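## Task

With the barcode scanner, scan the bottom tag and the middle tag on the rack, and never scan the third (highest) tag, since that fails the task. A scan happens when the scanner's window faces the tag squarely from roughly a hand's length, with the trigger pulled fully in and then let out. A red dot on the rack marks where the scanner aims, and a tag it reads while the trigger is held gets a green spot. Afterwards put the scanner back standing upright in its original place, resting there on its own and not held by the robot. Then open the hand and move the arm away.

## Robot and tools

Robot: a single arm carrying a five-fingered right hand, with one camera, cam_wrist (504x504, fisheye), on the wrist. There is only one arm, so every command holds exactly one row for it.

Frames. The scene frame has its origin on the table top straight under the arm's base, +z up, and +y to the left when facing along +x. Result lines report the hand point in this frame: end_effector_position in metres, end_effector_quat_wxyz, plus velocities in m/s and rad/s. The hand point sits 0.05 m in front of the palm, where an index pad would meet the thumb tip. Its own axes: +z runs along the straightened fingers (they extend 0.06 to 0.07 m past it), +y points out of the palm, +x runs across the palm toward the little finger. A wrist bracket on the little-finger side protrudes 0.03 m beyond the point along +y and 0.11 m across the palm, so it can collide with things.

The row. Every motion command is one row of 14 numbers, each in [-1, 1]: dx, dy, dz, rx, ry, rz, little, ring, middle, index, thumb_bend, thumb_turn, force_limit, speed. The first six are an offset, not a pose: they say how far to shift and turn the hand point relative to where it was measured at the start of the action (for a call's first action, the last pose reported in this scene), expressed in the hand point's own axes. A value of 1.0 equals 0.6 m for dx, dy, dz and 180 degrees for rx, ry, rz, which together form one rotation vector. The six hand numbers are absolute targets: for the four fingers and thumb_bend, -1 is straight and +1 fully curled; for thumb_turn, -1 is beside the palm and +1 opposite the fingers. A pinch is roughly index +0.22, thumb_bend +0.75, thumb_turn +0.57. force_limit maps linearly from about 0 N (-1) to 10 N (+1) at the fingertip (15 N for both thumb motors) and only halts closing motion. speed maps from near zero (-1) to full (+1); full speed moves a finger through its whole range in 0.6 s. Up to 6 extra numbers from 0 to 1 may follow as stiffness scales for the six joints in Joint positions order; they persist until changed.

Tools.
- execute_actions(actions): a list of actions; each action is a table of up to 15 rows, one row per 1/30 s step, the last row repeating to fill 15 steps. Every row in an action is measured from that action's start pose, not from the previous row. An empty list just returns state and images.
- move(target, speed, stop_force, blocking): drives the hand point in a straight line toward one row's offset (measured from the last reported pose). speed is in m/s, 0.002 to 0.5 (default 0.25); turning is capped at twice that in rad/s. stop_force, 9 to 40 N, ends the path when the wrist sensor feels that much extra push against the motion; use it only when moving slowly and not on turning moves, and omit it when backing off a contact. blocking=false returns after 0.5 s while the arm keeps going; it cannot be combined with stop_force. The result's move: line gives the ending (done, contact, off_target, moving, held, fault) and any limits (paced = clipped, held = steps blocked), plus distance from target.
- wait(seconds): 0 to 10, lets the scene run; wait(0) checks on a non-blocking move.
- stop(): brakes a running move.
- zoom_image(camera, region): camera "cam_wrist", region [x0, y0, x1, y1] in pixels, at most 504 by 504.
- show_instructions(): shows the scanner reference images.
- finished_scene(scene): ends scene 1 or 2 for good; call it only when the goal holds on its own.

Motion behaviour. Each step the commanded pose is clipped to 100 mm and 16 degrees from the measured pose, so big shifts need several actions; position wins over orientation when both cannot be met. The arm trails commands by about 0.17 s. Hand motors keep running after an action until they reach target or force_limit, then lock; resending the same numbers keeps a grip. Close slowly (speed -0.9 or lower) for a gentle grip. Readouts hand_measured, hand_stopped_by (moving, target, force, stalled, fault) and hand_load_n follow the same six-motor order; loads dropping near 0 signal a lost grip. "Hand target" shows where the controller is heading; "pose unreachable" means the clearance check changed or blocked the command.

Force and safety. Wrist force and Wrist torque are in the hand's axes, noisy (offset up to about 4 N, noise up to 2.4 N) and saturate near 50 N. The arm is stiff: pushing even slightly past a firm contact can trigger a fault stop (joint torque over its limit, wrist joints 24.6 N m, others 132 N m, or 150 N anywhere), freezing the arm for 10 s. Approach slowly, avoid driving targets into surfaces, and watch MOTOR HOT warnings from 70 °C; at 85 °C the brakes lock. Do not knock anything off the table, drop the scanner or slam it down. Scan only the two named tags: keep the red dot off the forbidden tag while the trigger is squeezed, release the trigger between aims if needed, then stand the scanner upright where it started, open the hand and withdraw.

Each tool is called after "Request:" as name(argument=value, ...), one argument or row to a line, values as JSON.

## Session

Request:
execute_actions(
  actions=[],
)

Scene clock: 0.00 s.
end_effector_position=(+0.3963, +0.1345, +0.3741) hand_measured=(-1.000, -1.000, -1.000, -1.000, -1.000, -1.000) hand_load_n=(+0.0, +0.0, +0.0, +0.0, +0.0, +0.0) hand_stopped_by=(target, target, target, target, target, target) hand_force_limit=0.00 hand_speed=-0.80 end_effector_quat_wxyz=(-0.007, +0.724, +0.659, -0.202) end_effector_velocity=(-0.000, +0.000, -0.000) end_effector_angular_velocity=(-0.000, +0.001, +0.000)
Joint positions: [ 0.635 -1.133  1.481  1.661  2.027  1.045]
Joint velocities: [-0.  0.  0.  0. -0. -0.]
Motor temperatures (°C, as the motors report them): [25 27 24 36 33 32]
Wrist force (N, on the end effector, along its own x y z axes, offset not removed): no reading
Wrist torque (N m, same axes, about the end effector's origin, offset not removed): no reading
Hand target: +0.396, +0.135, +0.374; -0.007, +0.724, +0.659, -0.202
Joint stiffness scale: [1. 1. 1. 1. 1. 1.]

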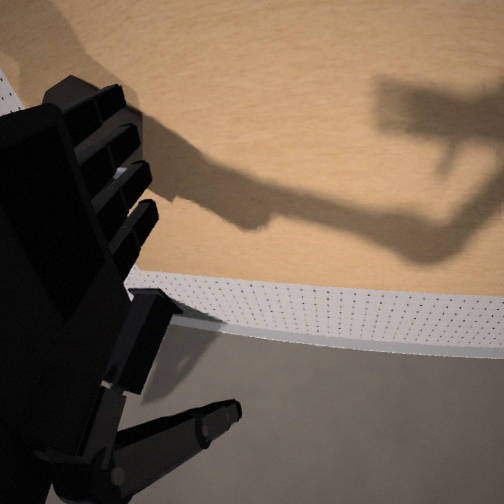

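Request:
move(
  target=[0,0,0,0,0,-0.65,-1,-1,-1,-1,-1,-1,0,0.5],
  speed=0.5,
)

Request:
move(
  target=[0,-0.1,0,0,-0.3,0,-1,-1,-1,-1,-1,-1,0,0.5],
  speed=0.4,
)

Scene clock: 4.63 s.
end_effector_position=(+0.3952, +0.1343, +0.3746) hand_measured=(-1.000, -1.000, -1.000, -1.000, -1.000, -1.000) hand_load_n=(+0.0, +0.0, +0.0, +0.0, +0.0, +0.0) hand_stopped_by=(target, target, target, target, target, target) hand_force_limit=0.00 hand_speed=0.50 end_effector_quat_wxyz=(-0.176, -0.183, +0.962, -0.101) end_effector_velocity=(-0.000, +0.001, +0.000) end_effector_angular_velocity=(+0.011, +0.005, +0.014)
Joint positions: [ 0.421 -1.288  1.501  1.688  2.11  -1.221]
Joint velocities: [-0.003 -0.001 -0.002 -0.003 -0.004 -0.023]
Motor temperatures (°C, as the motors report them): [25 27 24 36 33 32]
Wrist force (N, on the end effector, along its own x y z axes, offset not removed): [-2.1 3.2 1.3]
Wrist torque (N m, same axes, about the end effector's origin, offset not removed): [0.43 0.36 0.11]
Hand target: +0.396, +0.135, +0.374; -0.176, -0.184, +0.962, -0.100
Off the commanded pose: 0.001 m, 0 deg.
Joint stiffness scale: [1. 1. 1. 1. 1. 1.]
move: done; limits=paced

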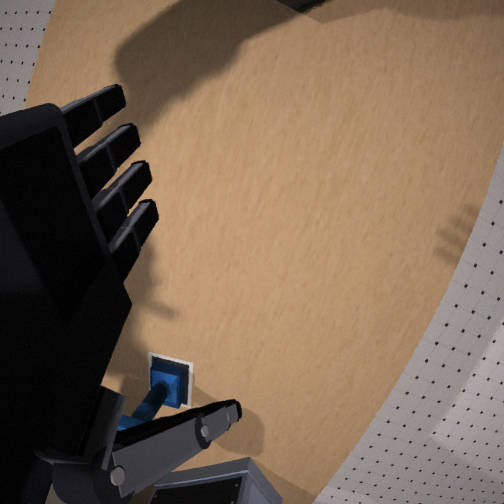

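Scene clock: 6.90 s.
end_effector_position=(+0.4193, +0.0800, +0.3825) hand_measured=(-1.000, -1.000, -1.000, -1.000, -1.000, -1.000) hand_load_n=(+0.0, +0.0, +0.0, +0.0, +0.0, +0.0) hand_stopped_by=(target, target, target, target, target, target) hand_force_limit=0.00 hand_speed=0.50 end_effector_quat_wxyz=(+0.280, -0.209, +0.937, -0.007) end_effector_velocity=(-0.000, +0.003, +0.001) end_effector_angular_velocity=(+0.016, -0.004, +0.015)
Joint positions: [ 0.074 -2.017  1.994  0.69   1.879 -2.115]
Joint velocities: [-0.021 -0.008  0.004  0.    -0.038 -0.018]
Motor temperatures (°C, as the motors report them): [25 27 24 36 33 32]
Wrist force (N, on the end effector, along its own x y z axes, offset not removed): [0.0 0.5 0.6]
Wrist torque (N m, same axes, about the end effector's origin, offset not removed): [-0.10 0.01 -0.15]
Hand target: +0.418, +0.080, +0.382; +0.280, -0.209, +0.937, -0.006
Off the commanded pose: 0.001 m, 0 deg.
Joint stiffness scale: [1. 1. 1. 1. 1. 1.]
move: done

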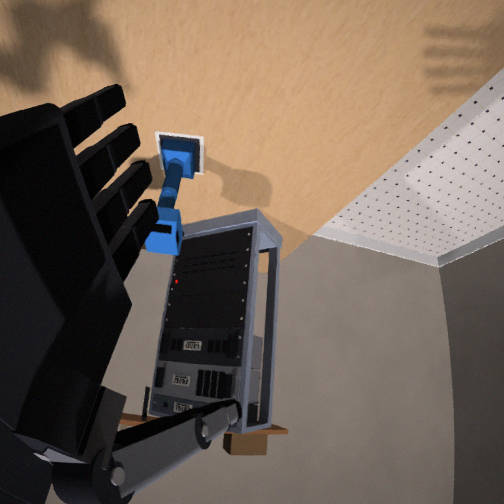

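Request:
move(
  target=[-0.071,-0.156,0.567,0.07,-0.314,0.088,-1,-1,-1,-1,-1,1,0,0.5],
)

Request:
move(
  target=[0,0,0.12,0,0,0,-1,-1,-1,-1,-1,1,0,0.5],
  speed=0.1,
)

Scene clock: 14.57 s.
end_effector_position=(+0.6667, +0.0458, +0.1304) hand_measured=(-1.000, -1.000, -1.000, -1.000, -1.000, +1.000) hand_load_n=(+0.0, +0.0, +0.0, +0.0, +0.0, +0.0) hand_stopped_by=(target, target, target, target, target, target) hand_force_limit=0.00 hand_speed=0.50 end_effector_quat_wxyz=(+0.706, -0.032, +0.707, +0.030) end_effector_velocity=(+0.002, -0.001, +0.001) end_effector_angular_velocity=(+0.002, -0.015, -0.007)
Joint positions: [-0.496 -1.147  2.236 -1.452  1.054 -1.8  ]
Joint velocities: [ 0.002  0.009 -0.004 -0.024  0.006  0.009]
Motor temperatures (°C, as the motors report them): [25 27 24 36 33 32]
Wrist force (N, on the end effector, along its own x y z axes, offset not removed): [-0.9 -3.2 3.1]
Wrist torque (N m, same axes, about the end effector's origin, offset not removed): [-0.52 0.08 -0.18]
Hand target: +0.668, +0.046, +0.130; +0.706, -0.032, +0.706, +0.031
Off the commanded pose: 0.001 m, 0 deg.
Joint stiffness scale: [1. 1. 1. 1. 1. 1.]
move: done

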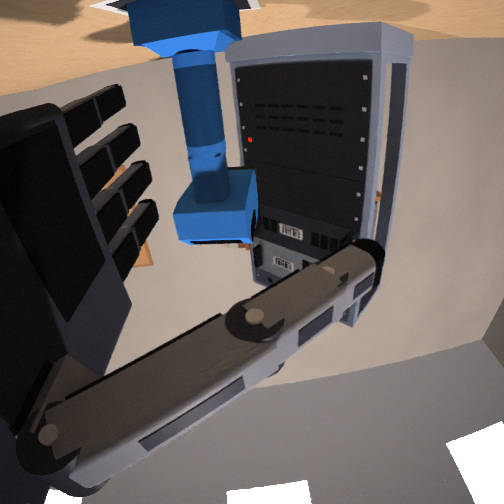

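Scene clock: 15.90 s.
end_effector_position=(+0.7375, +0.0508, +0.1313) hand_measured=(-1.000, -1.000, -1.000, -1.000, -1.000, +1.000) hand_load_n=(+0.0, +0.0, +0.0, +0.0, +0.0, +0.0) hand_stopped_by=(target, target, target, target, target, target) hand_force_limit=0.00 hand_speed=0.50 end_effector_quat_wxyz=(+0.706, -0.032, +0.707, +0.030) end_effector_velocity=(+0.001, +0.001, -0.001) end_effector_angular_velocity=(+0.001, +0.006, +0.000)
Joint positions: [-0.421 -1.099  2.033 -1.284  1.126 -1.829]
Joint velocities: [ 0.002  0.002 -0.006  0.01   0.003 -0.002]
Motor temperatures (°C, as the motors report them): [25 27 24 36 33 32]
Wrist force (N, on the end effector, along its own x y z axes, offset not removed): [2.1 2.8 -1.3]
Wrist torque (N m, same axes, about the end effector's origin, offset not removed): [0.71 -0.42 -0.07]
Hand target: +0.738, +0.052, +0.130; +0.706, -0.032, +0.707, +0.030
Off the commanded pose: 0.002 m, 0 deg.
Joint stiffness scale: [1. 1. 1. 1. 1. 1.]
move: done

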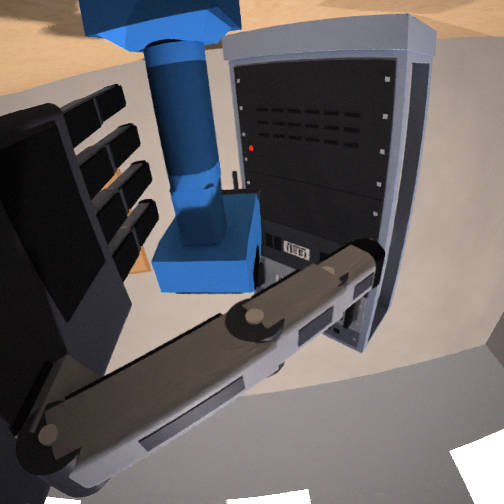

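Request:
move(
  target=[0.005,0.003,0.165,0,0,0,-1,-1,-1,-1,-0.6,1,0,0.5],
  speed=0.08,
)

Scene clock: 18.60 s.
end_effector_position=(+0.8351, +0.0596, +0.1293) hand_measured=(-1.000, -1.000, -1.000, -1.000, -0.600, +1.000) hand_load_n=(+0.0, +0.0, +0.0, +0.0, +0.0, +0.0) hand_stopped_by=(target, target, target, target, target, target) hand_force_limit=0.00 hand_speed=0.50 end_effector_quat_wxyz=(+0.706, -0.031, +0.707, +0.029) end_effector_velocity=(+0.003, +0.000, -0.002) end_effector_angular_velocity=(+0.001, +0.005, -0.001)
Joint positions: [-0.344 -0.991  1.729 -1.078  1.199 -1.857]
Joint velocities: [ 0.002  0.004 -0.009  0.011  0.004 -0.001]
Motor temperatures (°C, as the motors report them): [25 27 24 36 33 32]
Wrist force (N, on the end effector, along its own x y z axes, offset not removed): [-0.4 1.3 0.9]
Wrist torque (N m, same axes, about the end effector's origin, offset not removed): [0.10 0.09 0.17]
Hand target: +0.836, +0.061, +0.128; +0.706, -0.032, +0.707, +0.030
Off the commanded pose: 0.002 m, 0 deg.
Joint stiffness scale: [1. 1. 1. 1. 1. 1.]
move: done

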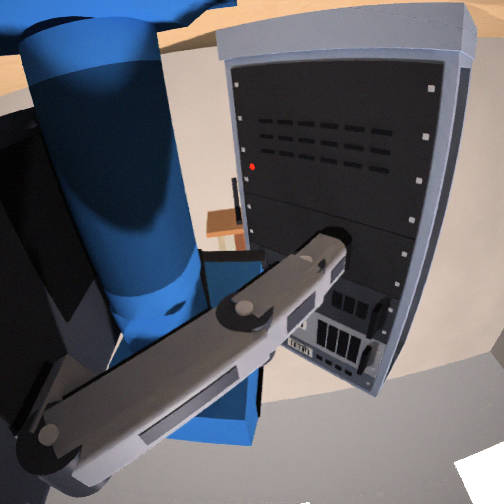

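Request:
execute_actions(
  actions=[
    [[0.003,0.008,0.022,0,0,0,0.86,0.86,0.9,0.76,-0.6,1,0.5,0.2]],
    [[0,0,0,0,0,0,0.86,0.86,0.9,0.76,-0.6,1,0.5,0.2]],
    [[0,0,0,0,0,0,0.86,0.86,0.9,0.76,1,1,0.7,0]],
    [[0,0,0,0,0,0,0.86,0.86,0.9,0.76,1,1,0.7,0]],
    [[0,0,0,0,0,0,0.86,0.86,1,0.76,1,1,1,-0.6]],
    [[0,0,0,0,0,0,1,1,1,0.76,1,1,0.2,-0.7]],
  ],
)

Scene clock: 22.83 s.
end_effector_position=(+0.8470, +0.0637, +0.1287) hand_measured=(+0.972, +0.956, +0.928, +0.760, +0.006, +1.000) hand_load_n=(+8.0, +5.0, +11.0, +0.0, +13.0, +2.5) hand_stopped_by=(force, force, force, target, force, target) hand_force_limit=0.20 hand_speed=-0.70 end_effector_quat_wxyz=(+0.707, -0.031, +0.706, +0.029) end_effector_velocity=(+0.000, -0.001, +0.002) end_effector_angular_velocity=(-0.001, -0.003, -0.000)
Joint positions: [-0.332 -0.973  1.689 -1.057  1.212 -1.861]
Joint velocities: [-0.    -0.002  0.    -0.001 -0.     0.   ]
Motor temperatures (°C, as the motors report them): [25 27 24 36 33 32]
Wrist force (N, on the end effector, along its own x y z axes, offset not removed): [-5.3 -0.8 0.1]
Wrist torque (N m, same axes, about the end effector's origin, offset not removed): [-0.22 0.15 -0.03]
Hand target: +0.847, +0.064, +0.129; +0.706, -0.031, +0.706, +0.029
Off the commanded pose: 0.000 m, 0 deg.
Joint stiffness scale: [1. 1. 1. 1. 1. 1.]

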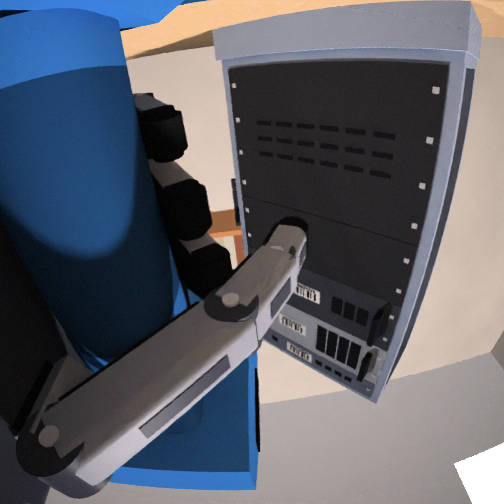

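Request:
execute_actions(
  actions=[
    [[-0.04,0,0,0,0,0,1,1,1,0.76,1,1,1,0]],
  ],
)

Request:
move(
  target=[-0.23,0,0.02,-0.19,0,0,1,1,1,0.76,1,1,1,0],
  speed=0.2,
)

Scene clock: 24.37 s.
end_effector_position=(+0.8485, +0.0626, +0.1521) hand_measured=(+0.972, +0.956, +0.928, +0.760, +0.006, +1.000) hand_load_n=(+5.0, +4.0, +11.0, +0.0, +13.0, +2.5) hand_stopped_by=(force, force, force, target, force, target) hand_force_limit=1.00 hand_speed=0.00 end_effector_quat_wxyz=(+0.708, -0.031, +0.705, +0.028) end_effector_velocity=(-0.006, +0.003, -0.009) end_effector_angular_velocity=(+0.005, +0.030, +0.003)
Joint positions: [-0.322 -1.016  1.698 -1.026  1.222 -1.864]
Joint velocities: [-0.     0.001  0.01   0.02   0.006 -0.003]
Motor temperatures (°C, as the motors report them): [25 27 24 36 33 32]
Wrist force (N, on the end effector, along its own x y z axes, offset not removed): [-1.1 3.5 -0.3]
Wrist torque (N m, same axes, about the end effector's origin, offset not removed): [0.62 0.54 0.09]
Hand target: +0.847, +0.064, +0.153; +0.707, -0.031, +0.706, +0.029
Off the commanded pose: 0.002 m, 0 deg.
Joint stiffness scale: [1. 1. 1. 1. 1. 1.]

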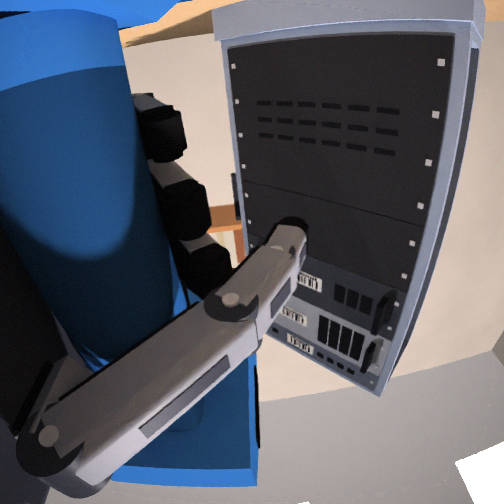

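Scene clock: 26.60 s.
end_effector_position=(+0.8591, +0.0650, +0.2924) hand_measured=(+0.972, +0.956, +0.928, +0.760, +0.006, +1.000) hand_load_n=(+5.0, +4.0, +11.0, +0.0, +13.0, +2.5) hand_stopped_by=(force, force, force, target, force, target) hand_force_limit=1.00 hand_speed=0.00 end_effector_quat_wxyz=(+0.669, -0.236, +0.665, +0.234) end_effector_velocity=(-0.001, +0.001, +0.000) end_effector_angular_velocity=(-0.008, +0.013, +0.016)
Joint positions: [-0.401 -1.072  1.215 -0.234  0.584 -2.011]
Joint velocities: [-0.     0.007 -0.023  0.053 -0.008 -0.029]
Motor temperatures (°C, as the motors report them): [25 27 24 36 33 32]
Wrist force (N, on the end effector, along its own x y z axes, offset not removed): [7.4 3.7 1.5]
Wrist torque (N m, same axes, about the end effector's origin, offset not removed): [0.47 -0.70 0.58]
Hand target: +0.860, +0.064, +0.290; +0.667, -0.237, +0.666, +0.234
Off the commanded pose: 0.003 m, 0 deg.
Joint stiffness scale: [1. 1. 1. 1. 1. 1.]
move: done

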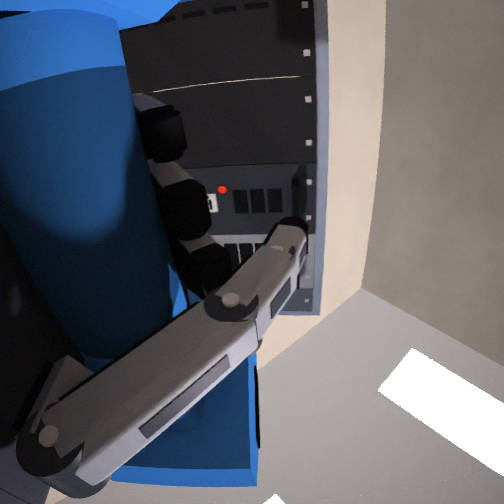

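Request:
execute_actions(
  actions=[
    [[-0.026,-0.04,0,0,0,0,1,1,1,0.76,1,1,1,0]],
    [[0,0,0,0,0,0,1,1,1,1,1,1,1,0]],
  ],
)

Scene clock: 28.50 s.
end_effector_position=(+0.8733, +0.0473, +0.3100) hand_measured=(+0.972, +0.956, +0.928, +0.984, +0.006, +1.000) hand_load_n=(+1.5, +0.0, +11.0, +11.0, +13.5, +2.5) hand_stopped_by=(force, force, force, force, force, target) hand_force_limit=1.00 hand_speed=0.00 end_effector_quat_wxyz=(+0.671, -0.237, +0.663, +0.233) end_effector_velocity=(-0.000, +0.000, +0.000) end_effector_angular_velocity=(-0.001, -0.003, +0.000)
Joint positions: [-0.413 -1.063  1.135 -0.172  0.572 -2.008]
Joint velocities: [-0.    -0.001  0.001 -0.003 -0.001 -0.   ]
Motor temperatures (°C, as the motors report them): [25 27 24 36 33 32]
Wrist force (N, on the end effector, along its own x y z axes, offset not removed): [6.0 0.5 1.5]
Wrist torque (N m, same axes, about the end effector's origin, offset not removed): [0.18 -0.77 0.23]
Hand target: +0.873, +0.047, +0.310; +0.671, -0.237, +0.663, +0.232
Off the commanded pose: 0.000 m, 0 deg.
Joint stiffness scale: [1. 1. 1. 1. 1. 1.]

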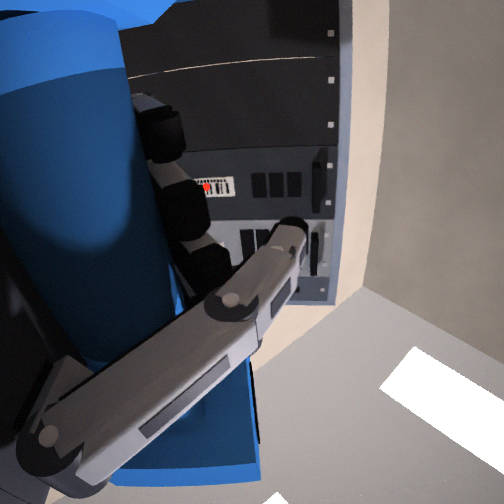

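Try a faster pull.

Request:
execute_actions(
  actions=[
    [[0,0,0,0,0,0,1,1,1,0.8,1,1,1,1]],
    [[0,0,0,0,0,0,1,1,1,1,1,1,1,1]],
  ],
)

Scene clock: 30.33 s.
end_effector_position=(+0.8734, +0.0472, +0.3098) hand_measured=(+0.974, +0.956, +0.928, +0.996, +0.006, +1.000) hand_load_n=(+0.0, +1.0, +11.0, +12.5, +13.5, +2.0) hand_stopped_by=(force, force, force, force, force, target) hand_force_limit=1.00 hand_speed=1.00 end_effector_quat_wxyz=(+0.671, -0.237, +0.663, +0.233) end_effector_velocity=(+0.000, -0.000, +0.001) end_effector_angular_velocity=(-0.001, -0.002, -0.001)
Joint positions: [-0.413 -1.063  1.135 -0.172  0.572 -2.008]
Joint velocities: [-0.    -0.001 -0.001 -0.     0.001 -0.   ]
Motor temperatures (°C, as the motors report them): [25 27 24 36 33 32]
Wrist force (N, on the end effector, along its own x y z axes, offset not removed): [2.2 1.3 4.7]
Wrist torque (N m, same axes, about the end effector's origin, offset not removed): [0.09 -0.38 0.08]
Hand target: +0.873, +0.047, +0.310; +0.671, -0.237, +0.663, +0.233
Off the commanded pose: 0.000 m, 0 deg.
Joint stiffness scale: [1. 1. 1. 1. 1. 1.]

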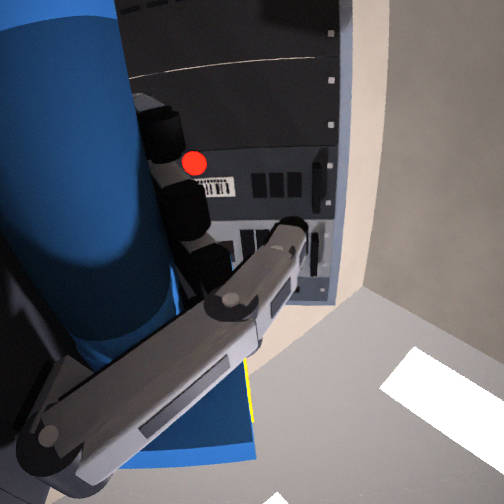

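Request:
move(
  target=[-0.017,0,0,-0.028,-0.028,0,1,1,1,1,1,1,1,1],
  speed=0.1,
)

Scene clock: 32.63 s.
end_effector_position=(+0.8725, +0.0484, +0.3213) hand_measured=(+0.974, +0.956, +0.928, +0.996, +0.006, +1.000) hand_load_n=(+0.0, +1.0, +11.0, +12.5, +13.5, +2.0) hand_stopped_by=(force, force, force, force, force, target) hand_force_limit=1.00 hand_speed=1.00 end_effector_quat_wxyz=(+0.688, -0.256, +0.623, +0.271) end_effector_velocity=(-0.001, +0.000, +0.003) end_effector_angular_velocity=(+0.011, -0.012, +0.011)
Joint positions: [-0.419 -1.027  1.077 -0.244  0.452 -1.926]
Joint velocities: [-0.    -0.     0.    -0.027 -0.016  0.025]
Motor temperatures (°C, as the motors report them): [25 27 24 36 33 32]
Wrist force (N, on the end effector, along its own x y z axes, offset not removed): [0.5 1.9 1.1]
Wrist torque (N m, same axes, about the end effector's origin, offset not removed): [0.16 0.32 0.11]
Hand target: +0.873, +0.047, +0.320; +0.688, -0.256, +0.622, +0.272
Off the commanded pose: 0.002 m, 0 deg.
Joint stiffness scale: [1. 1. 1. 1. 1. 1.]
move: done

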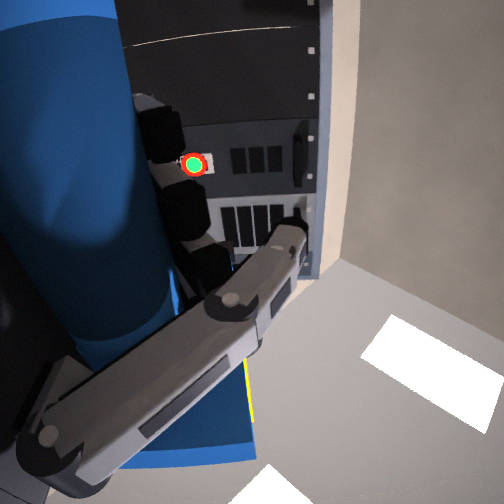

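Request:
move(
  target=[-0.125,-0.05,0,0,0,0,1,1,1,1,1,1,1,1],
  speed=0.1,
)

Scene clock: 34.83 s.
end_effector_position=(+0.8867, +0.0238, +0.3972) hand_measured=(+0.974, +0.956, +0.928, +0.996, +0.006, +1.000) hand_load_n=(+0.0, +1.0, +11.0, +12.5, +13.5, +2.0) hand_stopped_by=(force, force, force, force, force, target) hand_force_limit=1.00 hand_speed=1.00 end_effector_quat_wxyz=(+0.688, -0.256, +0.623, +0.272) end_effector_velocity=(-0.000, -0.001, +0.003) end_effector_angular_velocity=(-0.002, +0.003, +0.001)
Joint positions: [-0.419 -1.059  0.924 -0.062  0.451 -1.923]
Joint velocities: [-0.    -0.001 -0.008  0.018 -0.    -0.007]
Motor temperatures (°C, as the motors report them): [25 27 24 36 33 32]
Wrist force (N, on the end effector, along its own x y z axes, offset not removed): [5.5 -3.2 -1.3]
Wrist torque (N m, same axes, about the end effector's origin, offset not removed): [-0.34 -0.74 0.22]
Hand target: +0.887, +0.023, +0.397; +0.688, -0.256, +0.623, +0.271
Off the commanded pose: 0.002 m, 0 deg.
Joint stiffness scale: [1. 1. 1. 1. 1. 1.]
move: done

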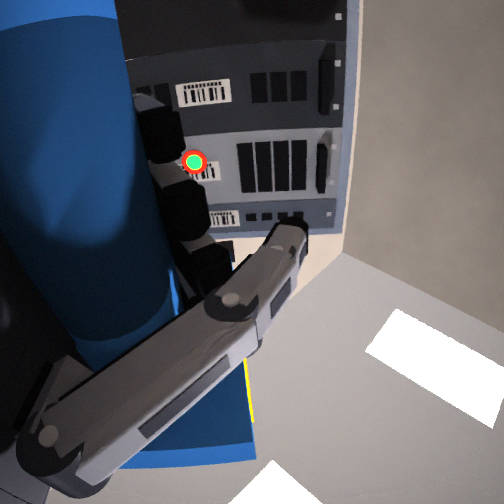

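Request:
move(
  target=[0.397,0.119,-0.02,0.149,0.002,-0.012,1,1,1,1,1,1,1,0],
  speed=0.18,
)

Request:
move(
  target=[0.045,0,-0.004,0,0,0,1,1,1,1,1,1,1,0],
  speed=0.02,
  stop_force=10,
)

Request:
execute_actions(
  actions=[
    [[0,0,0,0,0,0,0.5,0.5,1,1,-1,1,0,0.3]],
    [[0,0,0,0,0,0,-1,-1,-1,-1,-1,1,0,0.3]],
    [[0,0,0,0,0,0,-1,-1,-1,-1,-1,1,0,0.3]],
    [[0.008,-0.015,0,0,0.028,0,-1,-1,-1,-1,-1,1,0,0.3]],
  ],
)

Scene clock: 40.40 s.
end_effector_position=(+0.8484, +0.0778, +0.1597) hand_measured=(+0.974, +0.956, +0.928, +0.996, +0.006, +1.000) hand_load_n=(+0.0, +1.0, +11.0, +12.5, +13.5, +2.0) hand_stopped_by=(force, force, force, force, force, target) hand_force_limit=1.00 hand_speed=0.00 end_effector_quat_wxyz=(+0.732, -0.103, +0.665, +0.105) end_effector_velocity=(+0.002, -0.001, -0.001) end_effector_angular_velocity=(+0.001, -0.008, -0.014)
Joint positions: [-0.369 -0.98   1.614 -1.021  0.949 -1.825]
Joint velocities: [ 0.002  0.006  0.002 -0.021  0.014  0.005]
Motor temperatures (°C, as the motors report them): [25 27 24 36 33 32]
Wrist force (N, on the end effector, along its own x y z axes, offset not removed): [2.5 -1.8 -3.2]
Wrist torque (N m, same axes, about the end effector's origin, offset not removed): [0.14 0.04 0.13]
Hand target: +0.848, +0.080, +0.158; +0.732, -0.102, +0.666, +0.106
Off the commanded pose: 0.003 m, 0 deg.
Joint stiffness scale: [1. 1. 1. 1. 1. 1.]
move: done

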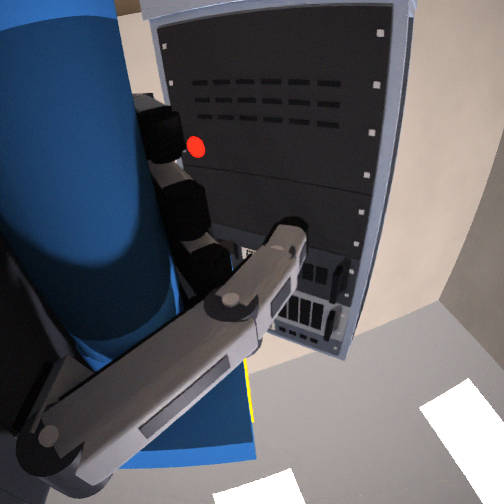

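Scene clock: 42.07 s.
end_effector_position=(+0.8498, +0.0787, +0.1422) hand_measured=(+0.974, +0.956, +0.928, +0.996, +0.006, +1.000) hand_load_n=(+0.0, +0.0, +11.0, +12.5, +13.5, +2.5) hand_stopped_by=(force, force, force, force, force, target) hand_force_limit=1.00 hand_speed=0.00 end_effector_quat_wxyz=(+0.736, -0.105, +0.661, +0.104) end_effector_velocity=(-0.001, +0.000, +0.000) end_effector_angular_velocity=(+0.001, +0.002, +0.001)
Joint positions: [-0.375 -0.941  1.598 -1.058  0.938 -1.821]
Joint velocities: [ 0.    -0.002  0.002  0.002 -0.     0.   ]
Motor temperatures (°C, as the motors report them): [25 27 24 36 33 32]
Wrist force (N, on the end effector, along its own x y z axes, offset not removed): [-12.1 -0.8 0.7]
Wrist torque (N m, same axes, about the end effector's origin, offset not removed): [-0.14 1.10 -0.66]
Hand target: +0.849, +0.079, +0.142; +0.735, -0.104, +0.662, +0.105
Off the commanded pose: 0.010 m, 1 deg.
Joint stiffness scale: [1. 1. 1. 1. 1. 1.]
move: contact

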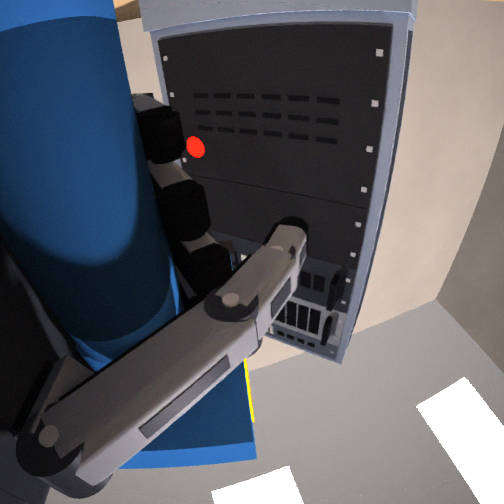

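Scene clock: 44.07 s.
end_effector_position=(+0.8515, +0.0726, +0.1375) hand_measured=(-1.000, -1.000, -1.000, -1.000, -1.000, +1.000) hand_load_n=(+0.0, +0.0, +0.0, +0.0, +0.0, +0.0) hand_stopped_by=(target, target, target, target, target, target) hand_force_limit=0.00 hand_speed=0.30 end_effector_quat_wxyz=(+0.709, -0.109, +0.690, +0.101) end_effector_velocity=(-0.003, +0.003, -0.014) end_effector_angular_velocity=(-0.009, +0.075, +0.011)
Joint positions: [-0.381 -0.963  1.581 -0.924  0.953 -1.872]
Joint velocities: [ 0.     0.    -0.015  0.106  0.011 -0.039]
Motor temperatures (°C, as the motors report them): [25 27 24 36 33 32]
Wrist force (N, on the end effector, along its own x y z axes, offset not removed): [-3.5 -1.0 -1.9]
Wrist torque (N m, same axes, about the end effector's origin, offset not removed): [-0.02 0.61 -0.13]
Hand target: +0.853, +0.070, +0.138; +0.706, -0.109, +0.693, +0.099
Off the commanded pose: 0.003 m, 0 deg.
Joint stiffness scale: [1. 1. 1. 1. 1. 1.]

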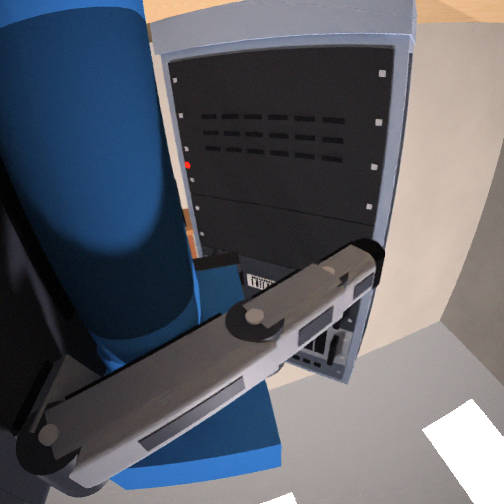

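Request:
move(
  target=[0.01,-0.02,-0.36,0,0.07,0,-1,-1,-1,-1,-1,1,0,0.3],
  speed=0.15,
)

Request:
zoom_image(
  camera="cam_wrist",
  region=[110,0,330,120],
)

Scene clock: 47.10 s.
end_effector_position=(+0.6500, -0.0015, +0.1255) hand_measured=(-1.000, -1.000, -1.000, -1.000, -1.000, +1.000) hand_load_n=(+0.0, +0.0, +0.0, +0.0, +0.0, +0.0) hand_stopped_by=(target, target, target, target, target, target) hand_force_limit=0.00 hand_speed=0.30 end_effector_quat_wxyz=(+0.629, -0.119, +0.763, +0.089) end_effector_velocity=(-0.002, -0.001, +0.002) end_effector_angular_velocity=(-0.002, -0.002, +0.004)
Joint positions: [-0.686 -1.3    2.131 -0.912  0.728 -1.976]
Joint velocities: [-0.006 -0.006  0.004  0.002 -0.01  -0.002]
Motor temperatures (°C, as the motors report them): [25 27 24 36 33 32]
Wrist force (N, on the end effector, along its own x y z axes, offset not removed): [-2.2 -1.8 2.0]
Wrist torque (N m, same axes, about the end effector's origin, offset not removed): [-0.21 0.15 -0.20]
Hand target: +0.649, -0.002, +0.126; +0.629, -0.119, +0.763, +0.089
Off the commanded pose: 0.002 m, 0 deg.
Joint stiffness scale: [1. 1. 1. 1. 1. 1.]
move: done

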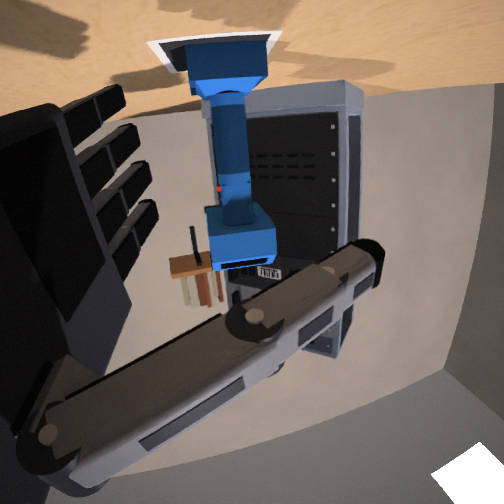

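Region (110, 0, 330, 120) of cam_wrist's 504x504 image, scaled by 2.291, with more detail than that image has; it fills the top 275 rows of this view, and the rest is white.

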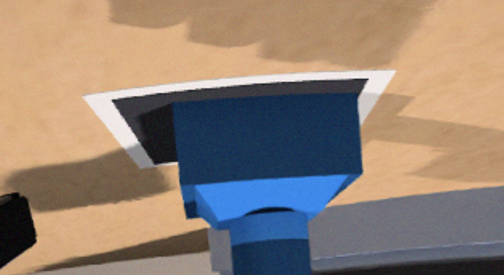

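Request:
finished_scene(
  scene=2,
)

The scene is finished: the task was done.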